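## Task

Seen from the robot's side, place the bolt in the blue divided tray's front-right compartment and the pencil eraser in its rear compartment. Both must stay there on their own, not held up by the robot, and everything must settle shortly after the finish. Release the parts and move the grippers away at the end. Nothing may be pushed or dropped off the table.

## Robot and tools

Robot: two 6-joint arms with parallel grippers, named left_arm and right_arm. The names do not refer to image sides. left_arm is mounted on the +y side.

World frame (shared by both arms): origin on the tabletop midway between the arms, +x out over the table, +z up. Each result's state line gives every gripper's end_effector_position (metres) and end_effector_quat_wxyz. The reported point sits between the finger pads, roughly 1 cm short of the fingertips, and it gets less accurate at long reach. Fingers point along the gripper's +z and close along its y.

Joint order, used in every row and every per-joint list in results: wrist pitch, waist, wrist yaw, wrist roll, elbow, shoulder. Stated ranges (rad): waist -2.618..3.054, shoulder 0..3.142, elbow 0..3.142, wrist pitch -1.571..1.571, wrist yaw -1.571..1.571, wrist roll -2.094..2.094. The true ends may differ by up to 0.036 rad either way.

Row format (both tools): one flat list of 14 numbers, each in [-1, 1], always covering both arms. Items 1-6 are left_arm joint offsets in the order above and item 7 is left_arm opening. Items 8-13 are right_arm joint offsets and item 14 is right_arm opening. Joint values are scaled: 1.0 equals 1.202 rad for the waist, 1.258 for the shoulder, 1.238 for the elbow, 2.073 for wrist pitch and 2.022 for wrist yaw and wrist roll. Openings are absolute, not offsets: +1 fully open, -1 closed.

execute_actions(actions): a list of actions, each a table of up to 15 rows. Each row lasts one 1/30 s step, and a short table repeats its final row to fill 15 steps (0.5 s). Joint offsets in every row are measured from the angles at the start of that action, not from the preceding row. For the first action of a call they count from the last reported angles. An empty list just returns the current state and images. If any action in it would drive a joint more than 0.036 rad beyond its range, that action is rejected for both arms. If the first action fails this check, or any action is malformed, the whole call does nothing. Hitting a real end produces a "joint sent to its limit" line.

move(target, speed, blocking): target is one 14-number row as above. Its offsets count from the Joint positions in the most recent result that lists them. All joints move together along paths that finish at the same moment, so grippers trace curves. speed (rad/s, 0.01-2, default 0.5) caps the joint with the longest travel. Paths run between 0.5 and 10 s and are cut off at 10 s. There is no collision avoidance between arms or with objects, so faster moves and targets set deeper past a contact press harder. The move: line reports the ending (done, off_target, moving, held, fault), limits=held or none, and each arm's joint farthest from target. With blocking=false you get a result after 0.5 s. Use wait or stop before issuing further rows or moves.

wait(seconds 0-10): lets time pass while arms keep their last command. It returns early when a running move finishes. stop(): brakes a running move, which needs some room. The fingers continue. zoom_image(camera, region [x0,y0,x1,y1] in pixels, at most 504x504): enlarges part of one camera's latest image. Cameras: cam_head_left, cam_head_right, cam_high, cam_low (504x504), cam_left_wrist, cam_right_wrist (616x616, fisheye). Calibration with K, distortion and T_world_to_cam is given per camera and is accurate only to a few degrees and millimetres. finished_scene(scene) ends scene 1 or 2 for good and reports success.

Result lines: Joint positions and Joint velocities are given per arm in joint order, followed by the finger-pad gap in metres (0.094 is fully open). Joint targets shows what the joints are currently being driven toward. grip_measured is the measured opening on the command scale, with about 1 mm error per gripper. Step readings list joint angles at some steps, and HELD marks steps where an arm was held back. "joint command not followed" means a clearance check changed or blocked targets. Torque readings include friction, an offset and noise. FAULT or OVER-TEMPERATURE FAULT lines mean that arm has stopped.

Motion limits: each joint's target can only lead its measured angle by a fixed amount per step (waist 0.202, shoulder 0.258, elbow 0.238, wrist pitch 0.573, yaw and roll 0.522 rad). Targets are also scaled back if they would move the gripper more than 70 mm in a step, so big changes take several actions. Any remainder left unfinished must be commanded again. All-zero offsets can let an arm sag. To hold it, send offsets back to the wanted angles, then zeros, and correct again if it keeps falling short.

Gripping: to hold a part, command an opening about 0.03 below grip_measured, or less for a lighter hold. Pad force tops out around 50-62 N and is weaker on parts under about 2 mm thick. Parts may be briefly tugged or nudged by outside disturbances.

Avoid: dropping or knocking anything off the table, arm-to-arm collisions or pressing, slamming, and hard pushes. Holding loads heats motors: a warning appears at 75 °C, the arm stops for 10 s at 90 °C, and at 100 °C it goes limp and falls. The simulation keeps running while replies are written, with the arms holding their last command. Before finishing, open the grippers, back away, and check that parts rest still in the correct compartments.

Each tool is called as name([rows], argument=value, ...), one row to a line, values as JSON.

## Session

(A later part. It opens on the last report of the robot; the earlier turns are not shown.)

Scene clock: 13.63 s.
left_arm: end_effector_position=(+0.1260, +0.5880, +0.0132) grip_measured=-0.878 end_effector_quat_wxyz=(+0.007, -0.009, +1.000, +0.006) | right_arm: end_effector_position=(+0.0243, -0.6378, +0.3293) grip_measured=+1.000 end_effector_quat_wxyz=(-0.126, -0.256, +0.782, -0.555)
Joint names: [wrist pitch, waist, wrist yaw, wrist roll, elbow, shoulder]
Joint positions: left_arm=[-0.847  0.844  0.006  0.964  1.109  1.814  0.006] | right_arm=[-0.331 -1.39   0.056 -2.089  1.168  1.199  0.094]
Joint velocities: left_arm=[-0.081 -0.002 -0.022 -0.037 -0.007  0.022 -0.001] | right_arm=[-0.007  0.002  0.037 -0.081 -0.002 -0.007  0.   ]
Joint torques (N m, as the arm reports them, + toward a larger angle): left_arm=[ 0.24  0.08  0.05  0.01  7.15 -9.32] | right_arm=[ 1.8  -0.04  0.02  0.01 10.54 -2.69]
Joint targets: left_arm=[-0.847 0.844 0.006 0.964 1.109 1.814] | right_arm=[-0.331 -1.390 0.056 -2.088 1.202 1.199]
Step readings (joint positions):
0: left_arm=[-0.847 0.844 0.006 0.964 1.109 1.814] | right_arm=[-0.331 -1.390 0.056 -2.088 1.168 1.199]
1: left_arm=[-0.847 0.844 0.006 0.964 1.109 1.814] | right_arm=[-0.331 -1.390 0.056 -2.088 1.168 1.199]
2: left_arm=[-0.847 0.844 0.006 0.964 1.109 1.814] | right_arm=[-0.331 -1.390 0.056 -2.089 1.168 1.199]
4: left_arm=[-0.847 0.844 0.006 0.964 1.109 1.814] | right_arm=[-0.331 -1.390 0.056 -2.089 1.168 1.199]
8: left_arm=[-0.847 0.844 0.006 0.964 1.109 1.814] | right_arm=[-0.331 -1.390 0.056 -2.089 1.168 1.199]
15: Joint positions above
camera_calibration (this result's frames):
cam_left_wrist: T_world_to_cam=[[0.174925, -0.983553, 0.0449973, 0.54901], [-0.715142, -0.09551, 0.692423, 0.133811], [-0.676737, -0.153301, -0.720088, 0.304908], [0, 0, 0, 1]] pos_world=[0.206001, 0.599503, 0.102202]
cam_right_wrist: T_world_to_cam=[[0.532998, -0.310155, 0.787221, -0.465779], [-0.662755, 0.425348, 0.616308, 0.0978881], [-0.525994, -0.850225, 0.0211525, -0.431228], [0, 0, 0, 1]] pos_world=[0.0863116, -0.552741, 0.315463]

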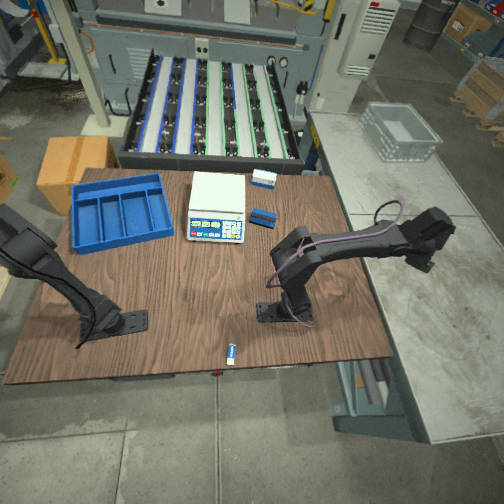

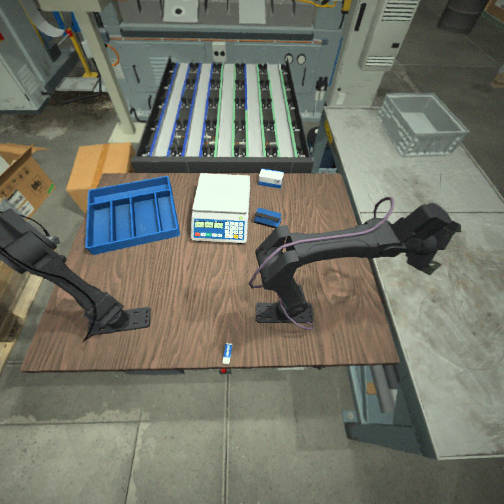

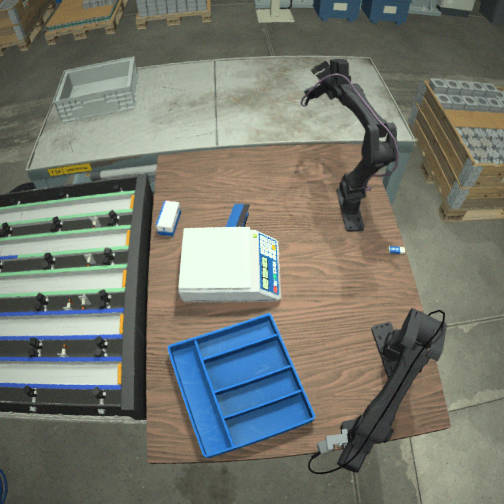

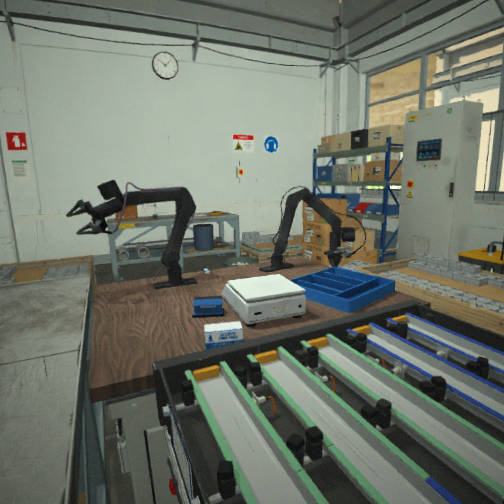

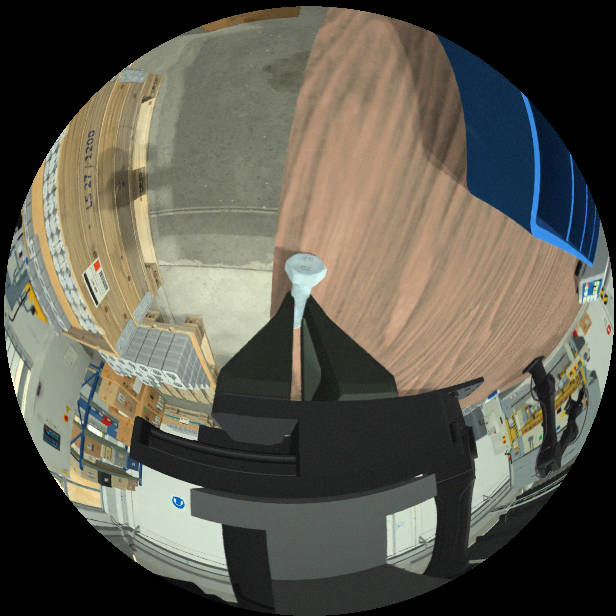

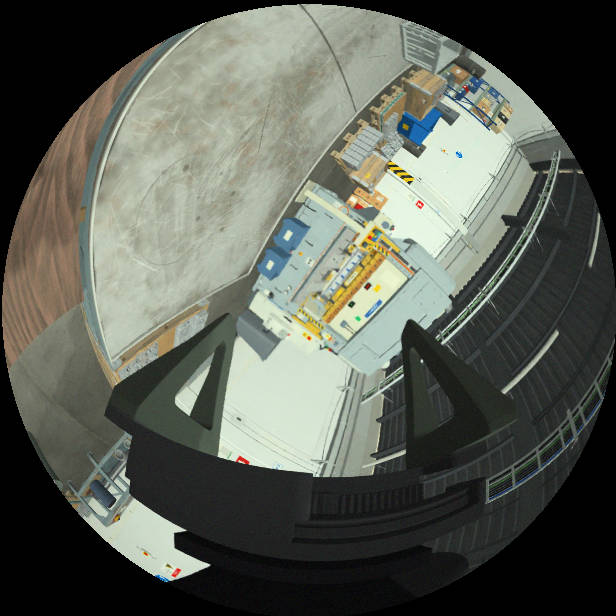

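move(target=[-0.10, 0, 0, 0, 0.13, -0.035, -0.91, 0, 0, 0, 0, 0.027, 0, 1], speed=0.4)

Scene clock: 15.03 s.
left_arm: end_effector_position=(+0.1275, +0.5902, +0.0534) grip_measured=-0.878 end_effector_quat_wxyz=(-0.000, -0.009, +1.000, -0.005) | right_arm: end_effector_position=(+0.0243, -0.6378, +0.3293) grip_measured=+1.000 end_effector_quat_wxyz=(-0.126, -0.256, +0.781, -0.555)
Joint names: [wrist pitch, waist, wrist yaw, wrist roll, elbow, shoulder]
Joint positions: left_arm=[-1.04   0.844  0.006  0.964  1.25   1.79   0.006] | right_arm=[-0.331 -1.39   0.056 -2.09   1.168  1.199  0.094]
Joint velocities: left_arm=[-0.022 -0.022 -0.022 -0.037 -0.012 -0.007  0.   ] | right_arm=[-0.037 -0.007  0.037  0.022  0.012 -0.002  0.   ]
Joint torques (N m, as the arm reports them, + toward a larger angle): left_arm=[ -0.01   0.11   0.08   0.04   9.2  -11.27] | right_arm=[ 1.8   0.    0.    0.02 10.51 -2.68]
Joint targets: left_arm=[-1.054 0.844 0.006 0.964 1.269 1.770] | right_arm=[-0.331 -1.390 0.056 -2.089 1.202 1.199]
move: off_target (right_arm); limits=none; left_arm: farthest joint: the shoulder, 0.020 radians from its target (0.044 radians at the start); right_arm: farthest joint: the elbow, 0.033 radians from its target (0.033 radians at the start)
camera_calibration (this result's frames):
cam_left_wrist: T_world_to_cam=[[0.175736, -0.982341, 0.0642102, 0.547224], [-0.704767, -0.080003, 0.704913, 0.0960316], [-0.687328, -0.169132, -0.706381, 0.345169], [0, 0, 0, 1]] pos_world=[0.208757, 0.603623, 0.140989]
cam_right_wrist: T_world_to_cam=[[0.533641, -0.309959, 0.786863, -0.465551], [-0.662431, 0.42521, 0.616751, 0.0976469], [-0.525749, -0.850366, 0.0215829, -0.431465], [0, 0, 0, 1]] pos_world=[0.0862788, -0.552726, 0.315413]

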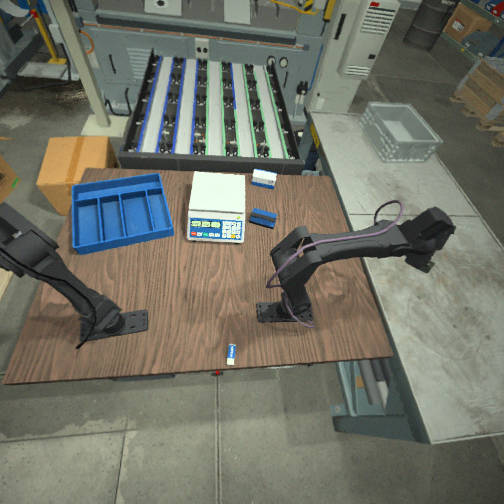

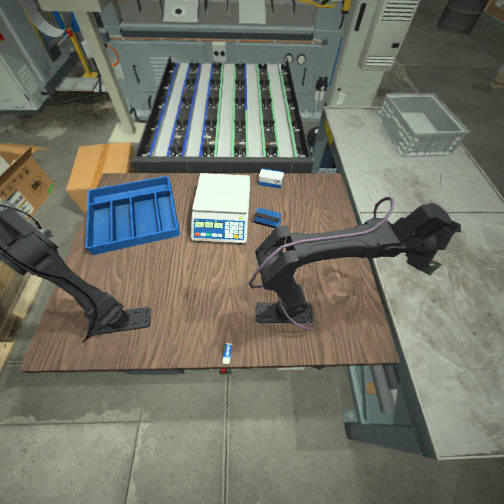

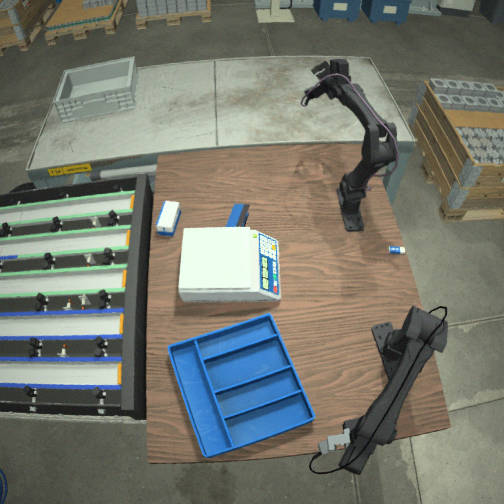

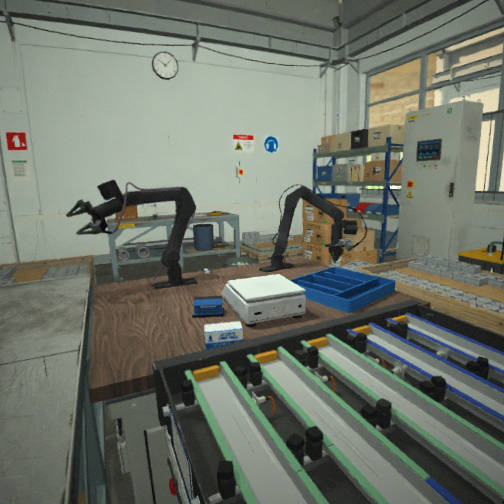

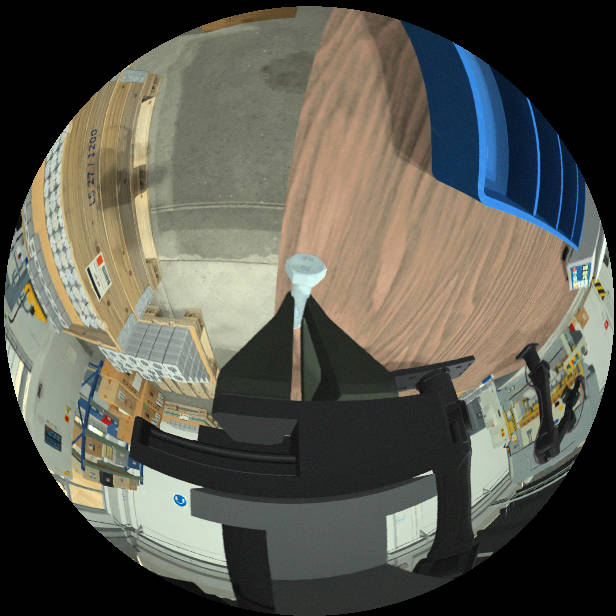

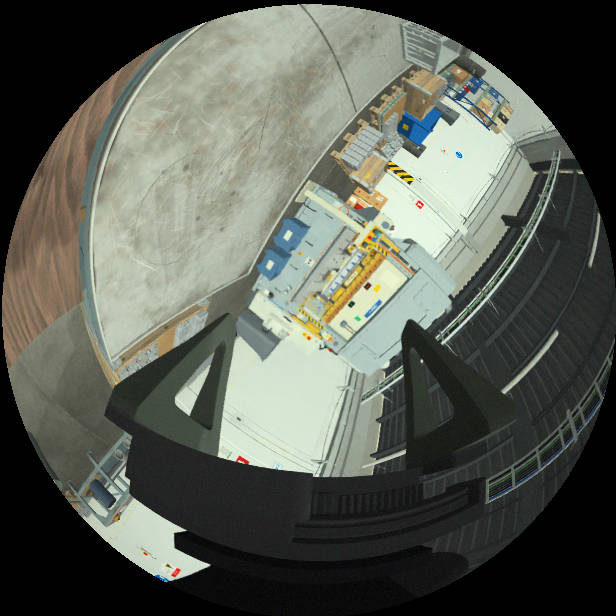

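move(target=[-0.1013, -0.186, 0, 0.02, 0.323, 0.0477, -0.91, 0, 0, 0, 0, 0.027, 0, 1], speed=0.8)

Scene clock: 17.03 s.
left_arm: end_effector_position=(+0.2231, +0.5844, +0.1364) grip_measured=-0.878 end_effector_quat_wxyz=(+0.044, +0.119, +0.991, +0.049) | right_arm: end_effector_position=(+0.0243, -0.6378, +0.3293) grip_measured=+1.000 end_effector_quat_wxyz=(-0.126, -0.257, +0.781, -0.555)
Joint names: [wrist pitch, waist, wrist yaw, wrist roll, elbow, shoulder]
Joint positions: left_arm=[-1.235  0.62   0.004  0.996  1.631  1.835  0.006] | right_arm=[-0.331 -1.39   0.056 -2.091  1.168  1.199  0.094]
Joint velocities: left_arm=[ 0.007 -0.002 -0.037  0.022 -0.007 -0.022 -0.001] | right_arm=[-0.095  0.007  0.081  0.022  0.007  0.002  0.   ]
Joint torques (N m, as the arm reports them, + toward a larger angle): left_arm=[ 0.3   0.04  0.06  0.11  9.56 -9.05] | right_arm=[ 1.8  -0.06  0.01  0.02 10.55 -2.71]
Joint targets: left_arm=[-1.250 0.621 0.006 1.004 1.650 1.850] | right_arm=[-0.331 -1.390 0.056 -2.090 1.202 1.199]
move: off_target (right_arm); limits=none; left_arm: farthest joint: the elbow, 0.019 radians from its target (0.400 radians at the start); right_arm: farthest joint: the elbow, 0.033 radians from its target (0.033 radians at the start)
camera_calibration (this result's frames):
cam_left_wrist: T_world_to_cam=[[-0.0797836, -0.995946, -0.041554, 0.598788], [-0.770493, 0.0351671, 0.636478, 0.0611708], [-0.632436, 0.0827975, -0.770175, 0.317716], [0, 0, 0, 1]] pos_world=[0.29584, 0.567903, 0.230645]
cam_right_wrist: T_world_to_cam=[[0.534604, -0.309665, 0.786324, -0.46521], [-0.661945, 0.425004, 0.617414, 0.0972853], [-0.525383, -0.850576, 0.0222281, -0.431821], [0, 0, 0, 1]] pos_world=[0.0862296, -0.552702, 0.315339]

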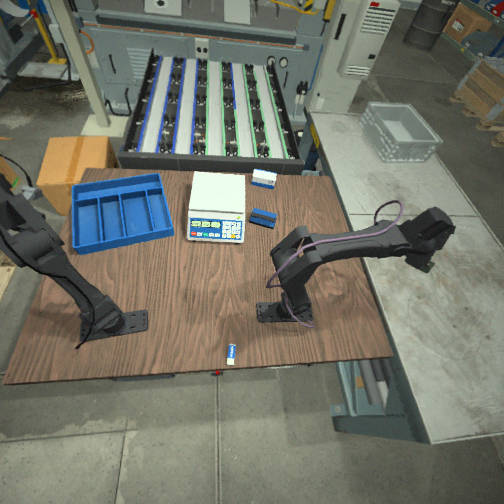

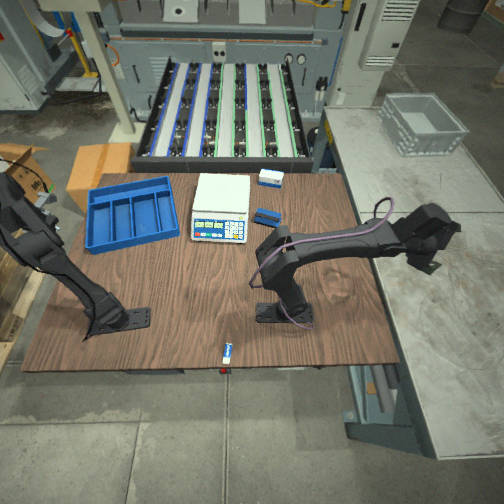

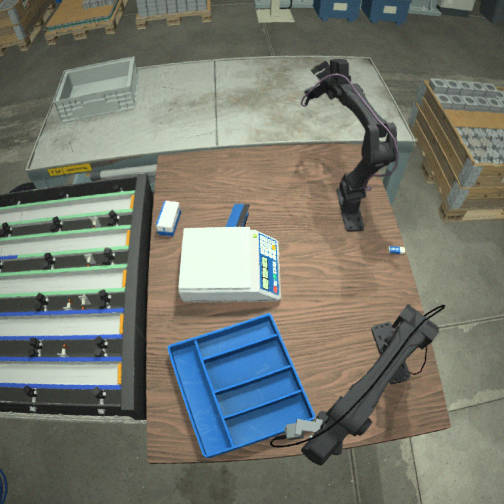

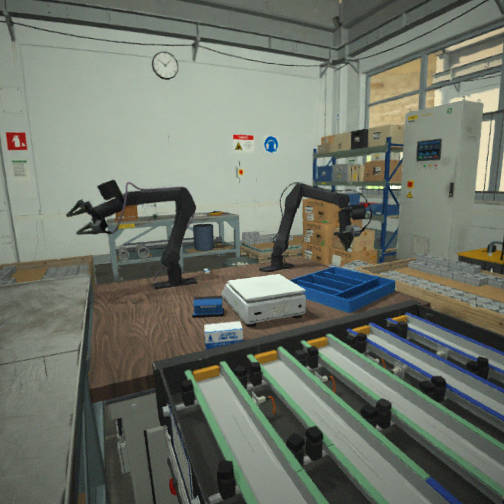

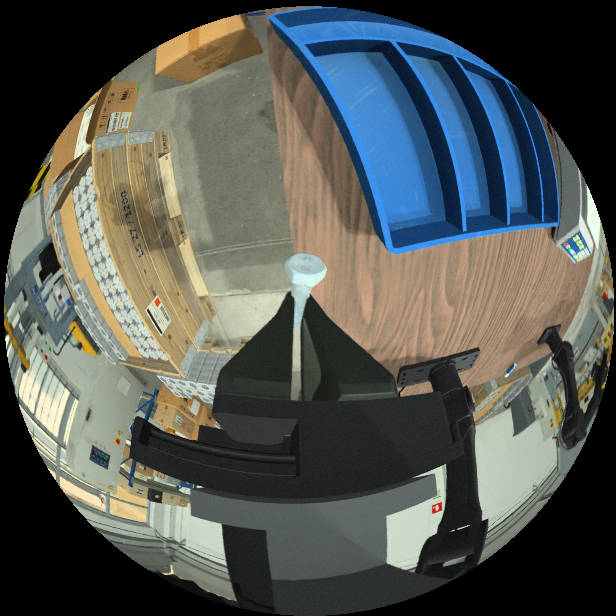

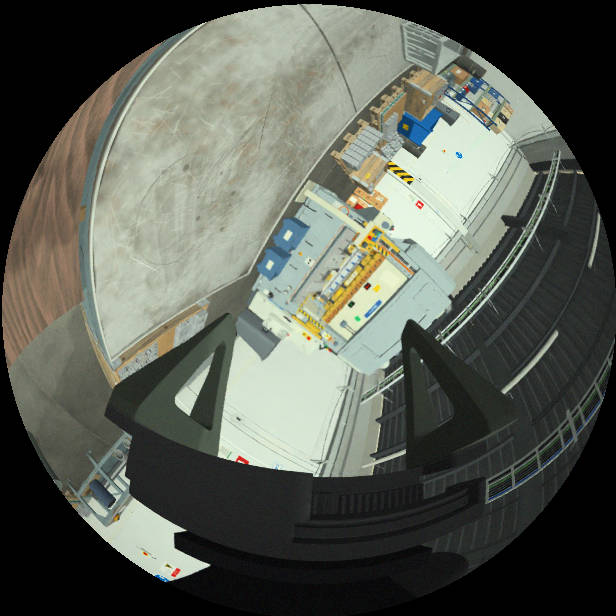

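move(target=[0.0738, -0.754, 0, 0.027, 0.228, 0.233, -0.91, 0, 0, 0, 0, 0.027, 0, 1], speed=1.0)

Scene clock: 18.87 s.
left_arm: end_effector_position=(+0.4172, +0.2562, +0.1053) grip_measured=-0.878 end_effector_quat_wxyz=(+0.114, +0.558, +0.820, +0.052) | right_arm: end_effector_position=(+0.0243, -0.6378, +0.3293) grip_measured=+1.000 end_effector_quat_wxyz=(-0.127, -0.257, +0.781, -0.554)
Joint names: [wrist pitch, waist, wrist yaw, wrist roll, elbow, shoulder]
Joint positions: left_arm=[-1.088 -0.29   0.004  1.042  1.884  2.117  0.006] | right_arm=[-0.331 -1.39   0.056 -2.093  1.168  1.199  0.094]
Joint velocities: left_arm=[-0.022 -0.012 -0.051 -0.081 -0.012  0.002  0.   ] | right_arm=[-0.051  0.027  0.051 -0.051 -0.012 -0.002  0.   ]
Joint torques (N m, as the arm reports them, + toward a larger angle): left_arm=[  0.65   0.36   0.04   0.15  10.91 -12.72] | right_arm=[ 1.8  -0.05  0.01  0.01 10.56 -2.7 ]
Joint targets: left_arm=[-1.082 -0.286 0.004 1.050 1.913 2.128] | right_arm=[-0.331 -1.390 0.056 -2.091 1.202 1.199]
move: off_target (left_arm, right_arm); limits=none; left_arm: farthest joint: the elbow, 0.029 radians from its target (0.282 radians at the start); right_arm: farthest joint: the elbow, 0.033 radians from its target (0.033 radians at the start)
camera_calibration (this result's frames):
cam_left_wrist: T_world_to_cam=[[-0.848999, -0.510404, -0.136706, 0.492738], [-0.487456, 0.656703, 0.575437, -0.0288243], [-0.20393, 0.555183, -0.80634, 0.147755], [0, 0, 0, 1]] pos_world=[0.434416, 0.188393, 0.203088]
cam_right_wrist: T_world_to_cam=[[0.535567, -0.30937, 0.785785, -0.464867], [-0.661458, 0.424799, 0.618077, 0.0969241], [-0.525015, -0.850786, 0.022873, -0.432176], [0, 0, 0, 1]] pos_world=[0.0861802, -0.552678, 0.315264]

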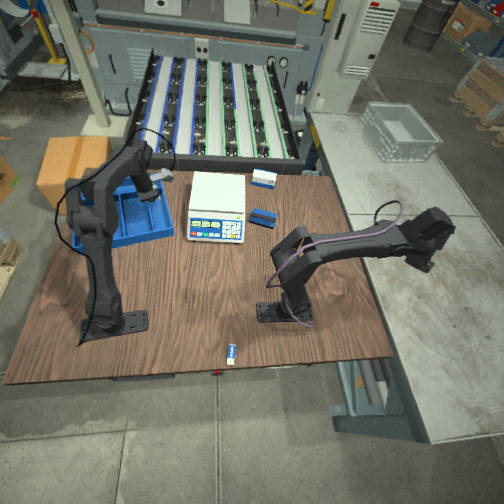

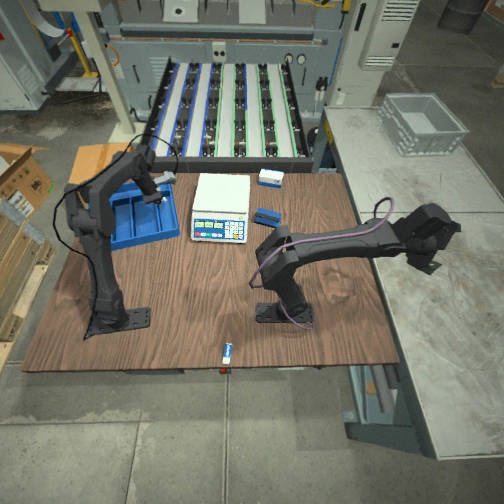

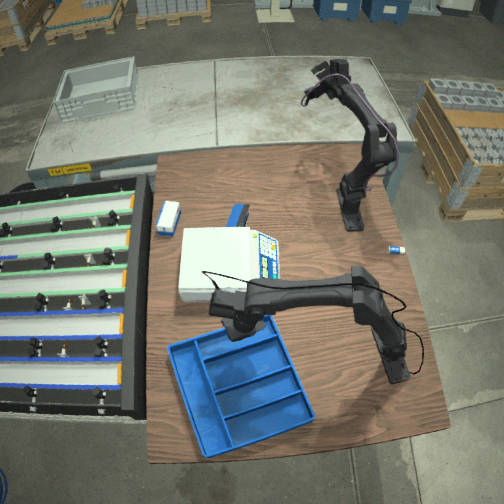

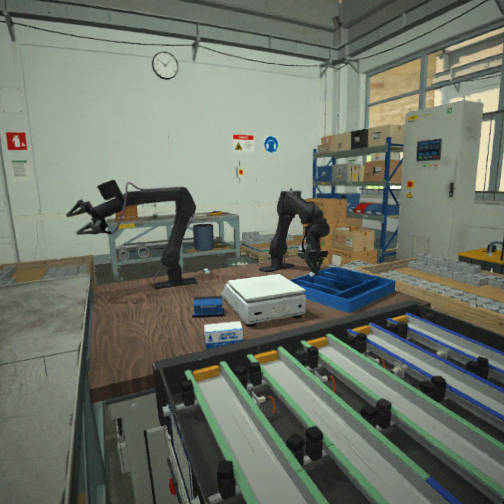

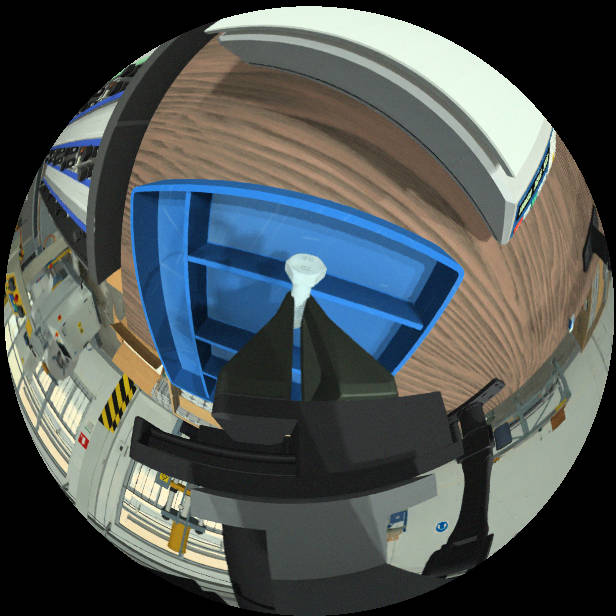

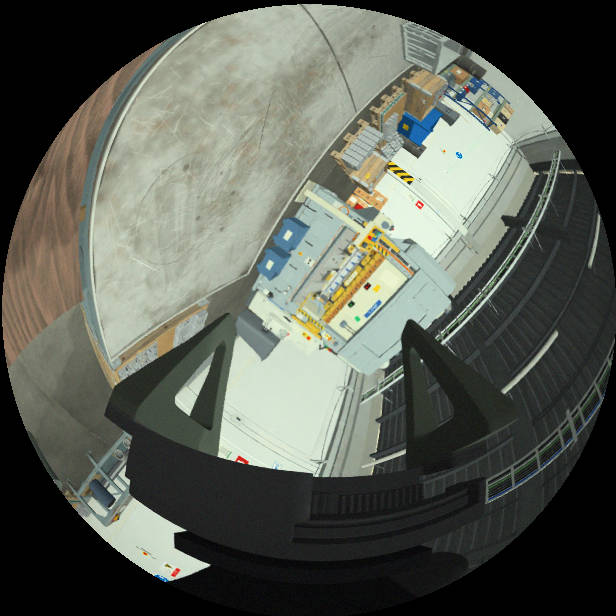

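zoom_image(camera="cam_left_wrist", region=[100, 130, 500, 430])

zoom_image(camera="cam_high", region=[140, 240, 360, 470])

Region (100, 130, 500, 430) of cam_left_wrist's 616x616 image, scaled by 1.260, with more detail than that image has; it fills the top 378 rows of this view, and the rest is white.

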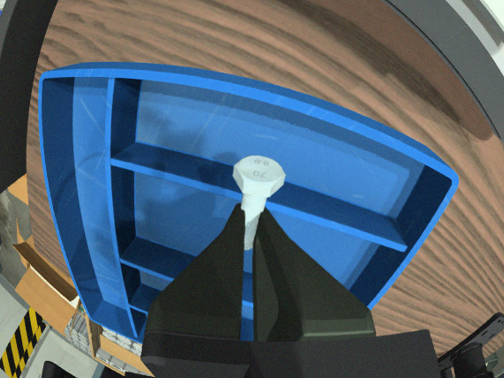

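Region (140, 240, 360, 470) of cam_high's 504x504 image, scaled by 2.191, with more detail than that image has; it fills the left 482 columns of this view, and the rest is white.

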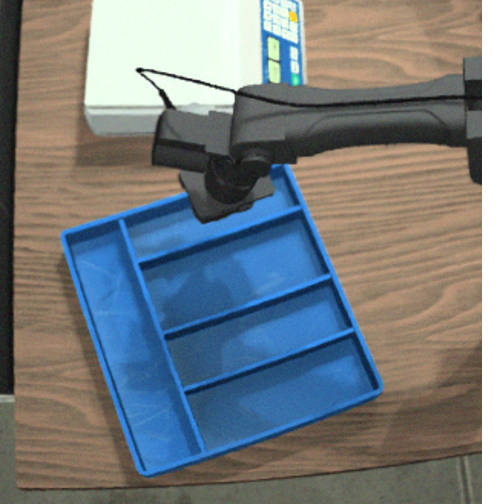

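move(target=[0.084, -0.012, 0, 0, -0.1244, 0.028, -0.91, 0, 0, 0, 0, 0.027, 0, 1], speed=0.5)

zoom_image(camera="cam_left_wrist", region=[100, 100, 540, 430])

Scene clock: 21.20 s.
left_arm: end_effector_position=(+0.4172, +0.2522, +0.0559) grip_measured=-0.878 end_effector_quat_wxyz=(+0.109, +0.562, +0.818, +0.049) | right_arm: end_effector_position=(+0.0243, -0.6378, +0.3293) grip_measured=+1.000 end_effector_quat_wxyz=(-0.127, -0.258, +0.781, -0.554)
Joint names: [wrist pitch, waist, wrist yaw, wrist roll, elbow, shoulder]
Joint positions: left_arm=[-0.921 -0.298  0.004  1.042  1.738  2.148  0.006] | right_arm=[-0.331 -1.39   0.056 -2.094  1.168  1.199  0.094]
Joint velocities: left_arm=[ 0.051  0.007  0.051  0.007  0.002  0.017 -0.002] | right_arm=[-0.051 -0.012 -0.007 -0.081 -0.002  0.002  0.   ]
Joint torques (N m, as the arm reports them, + toward a larger angle): left_arm=[  0.69  -0.51   0.02  -0.03   7.44 -13.47] | right_arm=[ 1.81 -0.01  0.01  0.02 10.53 -2.71]
Joint targets: left_arm=[-0.914 -0.304 0.004 1.042 1.730 2.152] | right_arm=[-0.331 -1.390 0.056 -2.093 1.202 1.199]
move: off_target (right_arm); limits=none; left_arm: farthest joint: the elbow, 0.008 radians from its target (0.154 radians at the start); right_arm: farthest joint: the elbow, 0.033 radians from its target (0.033 radians at the start)
camera_calibration (this result's frames):
cam_left_wrist: T_world_to_cam=[[-0.854651, -0.503033, -0.128567, 0.48397], [-0.475828, 0.659778, 0.581619, -0.003705], [-0.207748, 0.558257, -0.803237, 0.110729], [0, 0, 0, 1]] pos_world=[0.434866, 0.184082, 0.153319]
cam_right_wrist: T_world_to_cam=[[0.53653, -0.309075, 0.785244, -0.464524], [-0.66097, 0.424594, 0.61874, 0.0965632], [-0.524647, -0.850995, 0.0235176, -0.432531], [0, 0, 0, 1]] pos_world=[0.0861308, -0.552655, 0.31519]

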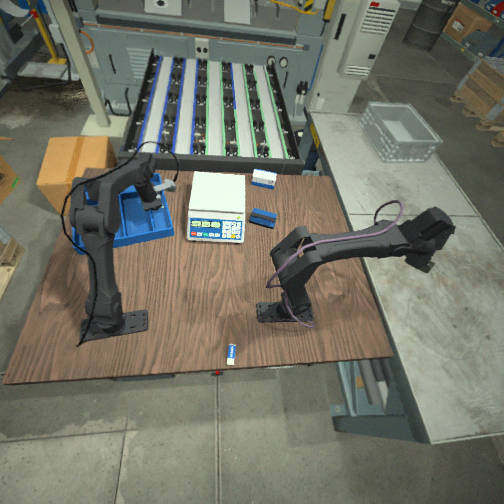

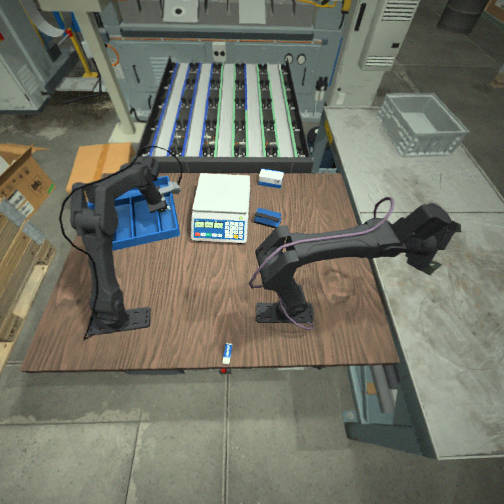

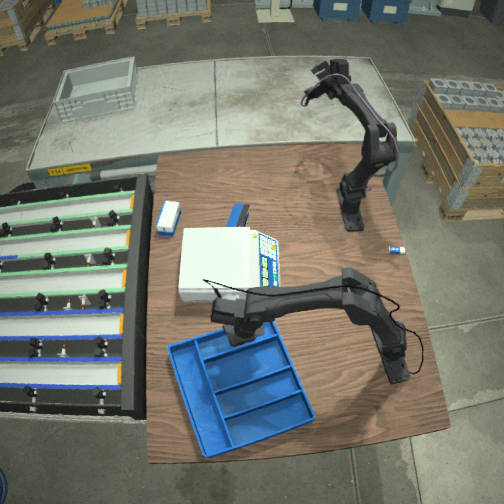

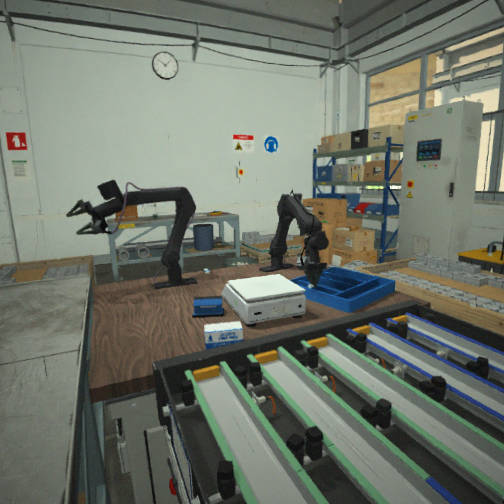

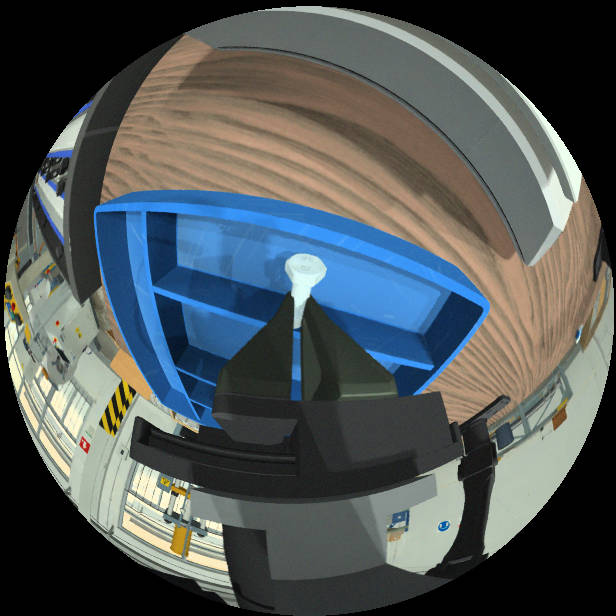

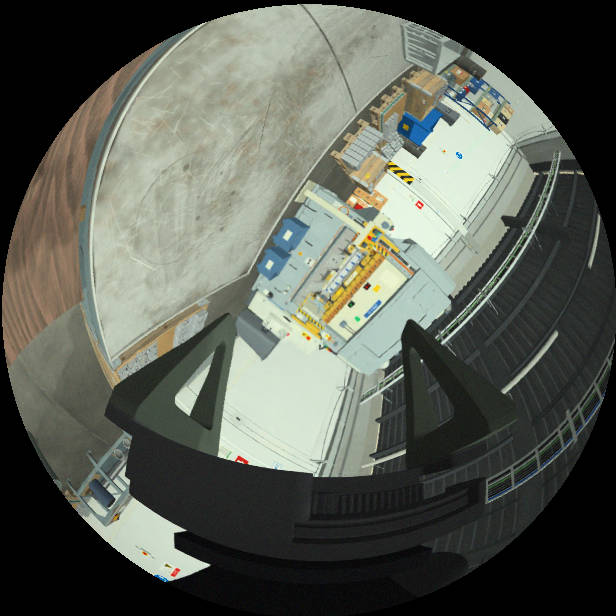

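Region (100, 100, 540, 430) of cam_left_wrist's 616x616 image, scaled by 1.145, with more detail than that image has; it fills the top 378 rows of this view, and the rest is white.

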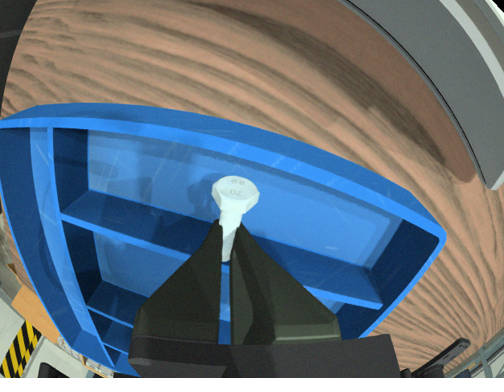

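move(target=[0.0593, -0.01, 0, 0, -0.0703, 0.0334, -0.91, 0, 0, 0, 0, 0.027, 0, 1], speed=0.25)

zoom_image(camera="cam_left_wrist", region=[100, 100, 540, 430])

Scene clock: 22.93 s.
left_arm: end_effector_position=(+0.4200, +0.2476, +0.0263) grip_measured=-0.878 end_effector_quat_wxyz=(+0.114, +0.565, +0.815, +0.051) | right_arm: end_effector_position=(+0.0243, -0.6378, +0.3293) grip_measured=+1.000 end_effector_quat_wxyz=(-0.127, -0.258, +0.781, -0.554)
Joint names: [wrist pitch, waist, wrist yaw, wrist roll, elbow, shoulder]
Joint positions: left_arm=[-0.805 -0.307  0.004  1.042  1.663  2.178  0.006] | right_arm=[-0.331 -1.39   0.056 -2.095  1.168  1.199  0.094]
Joint velocities: left_arm=[ 0.007 -0.002 -0.051 -0.007  0.022  0.017 -0.001] | right_arm=[-0.037  0.002  0.007  0.007  0.002 -0.022  0.   ]
Joint torques (N m, as the arm reports them, + toward a larger angle): left_arm=[  0.71  -0.38   0.03   0.06   6.97 -12.69] | right_arm=[ 1.81 -0.02  0.01  0.02 10.55 -2.71]
Joint targets: left_arm=[-0.798 -0.310 0.003 1.042 1.651 2.190] | right_arm=[-0.331 -1.390 0.056 -2.094 1.202 1.199]
move: off_target (right_arm); limits=none; left_arm: farthest joint: the shoulder, 0.012 radians from its target (0.042 radians at the start); right_arm: farthest joint: the elbow, 0.033 radians from its target (0.033 radians at the start)
camera_calibration (this result's frames):
cam_left_wrist: T_world_to_cam=[[-0.857506, -0.496028, -0.136528, 0.479839], [-0.476384, 0.665339, 0.57479, 0.0168685], [-0.194274, 0.557925, -0.806831, 0.0846371], [0, 0, 0, 1]] pos_world=[0.435944, 0.179569, 0.124104]
cam_right_wrist: T_world_to_cam=[[0.537491, -0.30878, 0.784702, -0.464181], [-0.660482, 0.424388, 0.619402, 0.0962025], [-0.524277, -0.851205, 0.0241617, -0.432885], [0, 0, 0, 1]] pos_world=[0.0860813, -0.552631, 0.315115]

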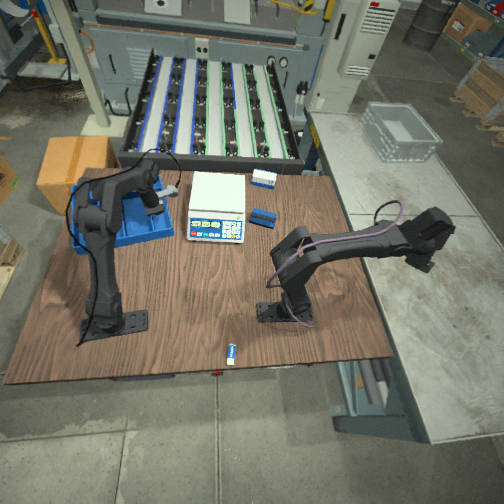

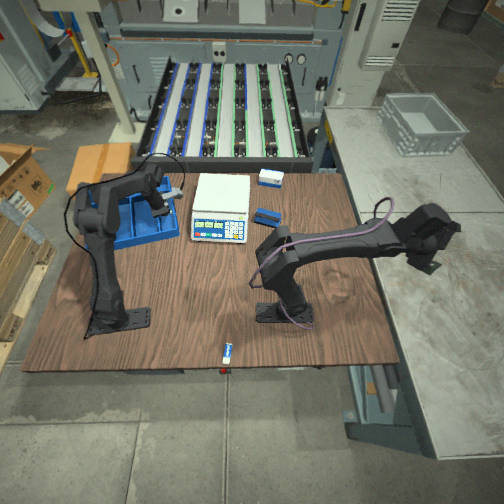

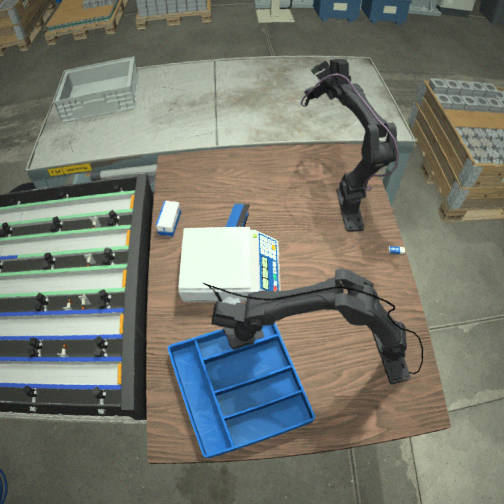

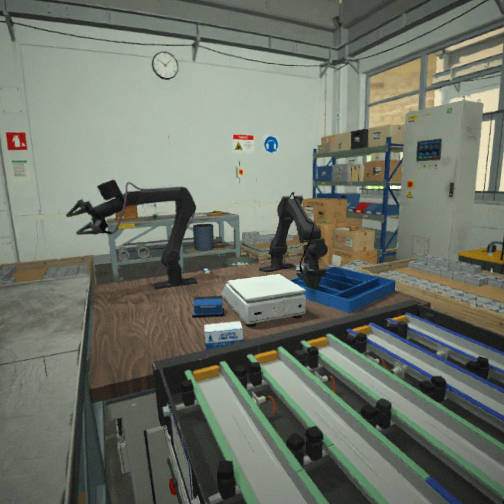

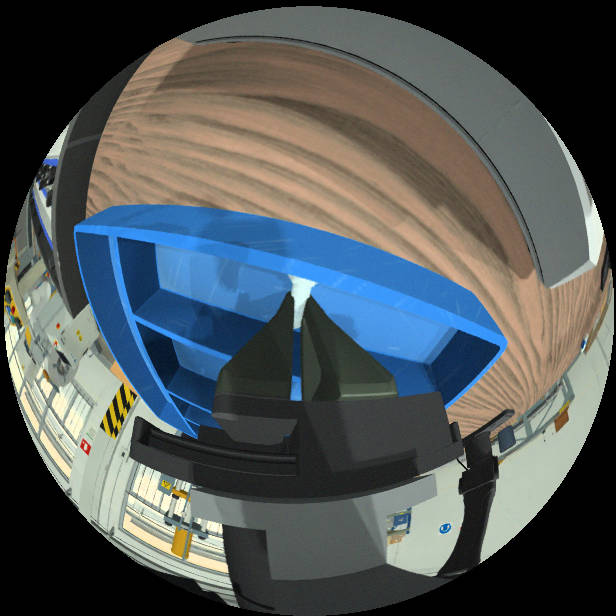

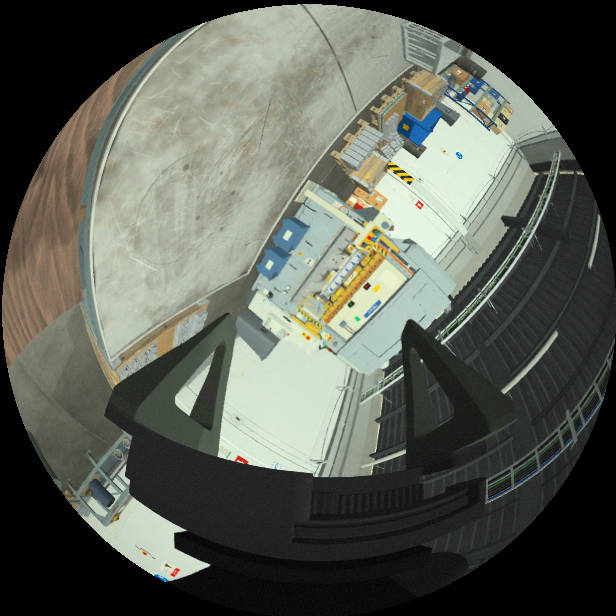

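Region (100, 100, 540, 430) of cam_left_wrist's 616x616 image, scaled by 1.145, with more detail than that image has; it fills the top 378 rows of this view, and the rest is white.

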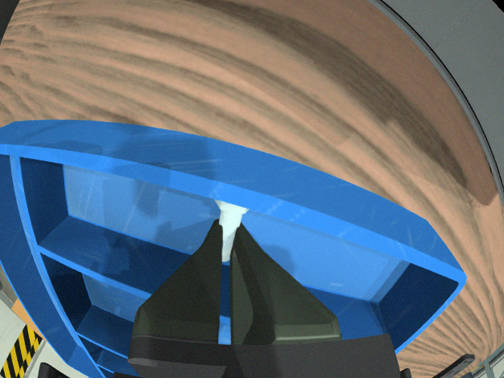

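execute_actions([
  [[0.004, -0.003, 0, 0, -0.01, 0.013, -0.91, 0, 0, 0, 0, 0.027, 0, 1],[0.006, -0.003, 0, 0, -0.01, 0.016, -0.91, 0, 0, 0, 0, 0.027, 0, 1],[0.009, -0.003, 0, 0, -0.01, 0.019, -0.91, 0, 0, 0, 0, 0.027, 0, 1]],
])

Scene clock: 23.67 s.
left_arm: end_effector_position=(+0.4227, +0.2471, +0.0270) grip_measured=-0.878 end_effector_quat_wxyz=(+0.119, +0.565, +0.815, +0.053) | right_arm: end_effector_position=(+0.0243, -0.6378, +0.3293) grip_measured=+1.000 end_effector_quat_wxyz=(-0.128, -0.259, +0.781, -0.554)
Joint names: [wrist pitch, waist, wrist yaw, wrist roll, elbow, shoulder]
Joint positions: left_arm=[-0.793 -0.307  0.004  1.042  1.663  2.178  0.006] | right_arm=[-0.331 -1.39   0.056 -2.096  1.168  1.199  0.094]
Joint velocities: left_arm=[-0.081  0.007 -0.022  0.037 -0.017 -0.002 -0.001] | right_arm=[ 0.066 -0.002 -0.081  0.037 -0.017  0.012  0.   ]
Joint torques (N m, as the arm reports them, + toward a larger angle): left_arm=[  0.71  -0.37   0.02   0.     6.77 -11.78] | right_arm=[ 1.81 -0.02  0.    0.02 10.52 -2.7 ]
Joint targets: left_arm=[-0.786 -0.310 0.004 1.042 1.650 2.202] | right_arm=[-0.331 -1.390 0.056 -2.095 1.202 1.199]
Step readings (joint positions):
0: left_arm=[-0.805 -0.307 0.004 1.042 1.663 2.178] | right_arm=[-0.331 -1.390 0.056 -2.095 1.168 1.199]
1: left_arm=[-0.805 -0.307 0.004 1.042 1.663 2.178] | right_arm=[-0.331 -1.390 0.056 -2.095 1.168 1.199]
2: left_arm=[-0.804 -0.307 0.004 1.042 1.663 2.178] | right_arm=[-0.331 -1.390 0.056 -2.095 1.168 1.199]
4: left_arm=[-0.801 -0.307 0.004 1.042 1.663 2.178] | right_arm=[-0.331 -1.390 0.056 -2.095 1.168 1.199]
8: left_arm=[-0.796 -0.307 0.004 1.042 1.663 2.178] | right_arm=[-0.331 -1.390 0.056 -2.096 1.168 1.199]
15: Joint positions above
camera_calibration (this result's frames):
cam_left_wrist: T_world_to_cam=[[-0.855917, -0.496301, -0.145232, 0.481664], [-0.482829, 0.666444, 0.568092, 0.0206888], [-0.185155, 0.556362, -0.810049, 0.0826234], [0, 0, 0, 1]] pos_world=[0.437552, 0.179294, 0.125129]
cam_right_wrist: T_world_to_cam=[[0.538132, -0.308583, 0.784341, -0.463952], [-0.660156, 0.424252, 0.619843, 0.0959623], [-0.524031, -0.851344, 0.0245909, -0.433122], [0, 0, 0, 1]] pos_world=[0.0860483, -0.552615, 0.315066]

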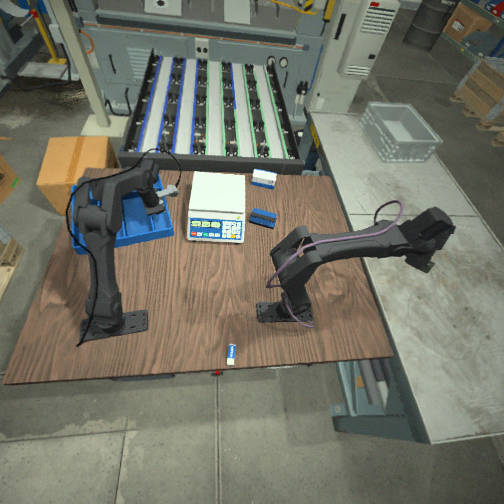

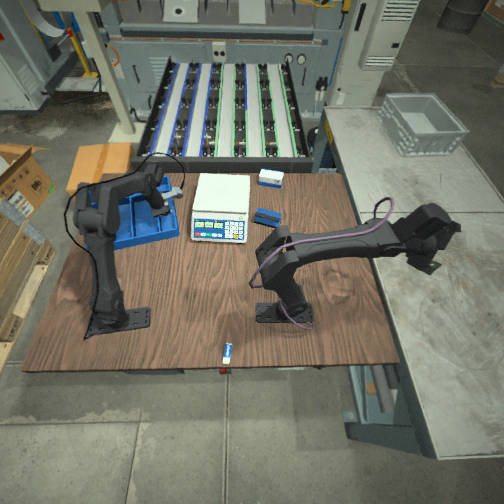

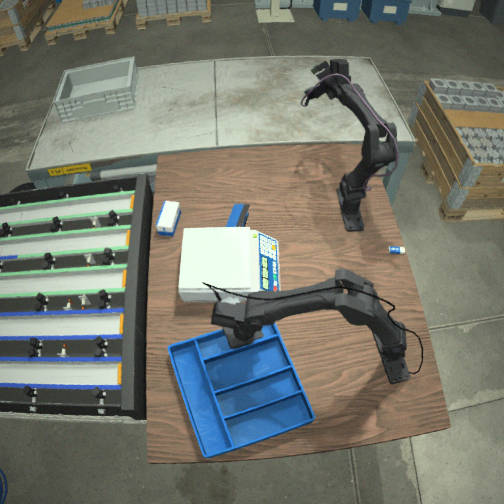

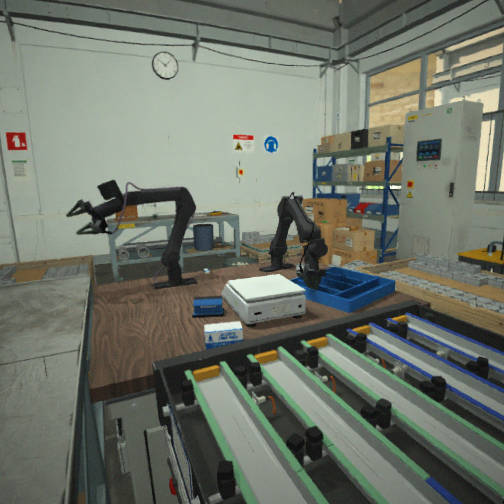

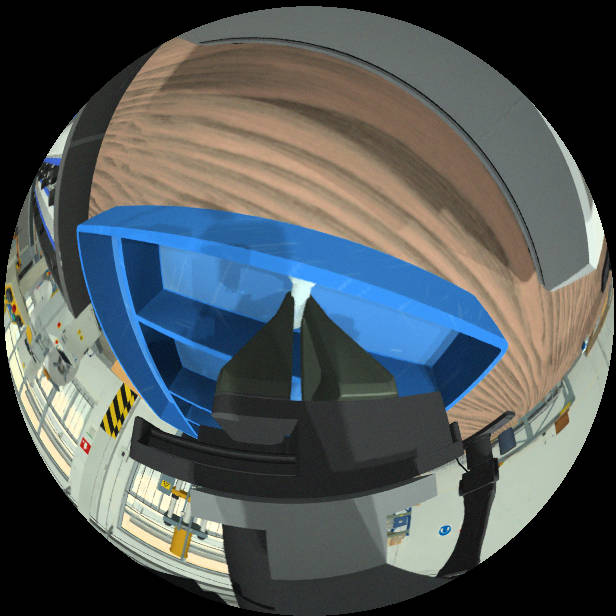

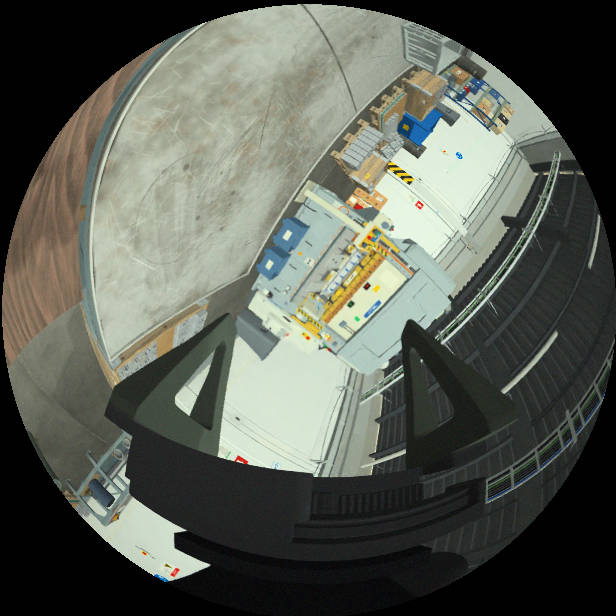

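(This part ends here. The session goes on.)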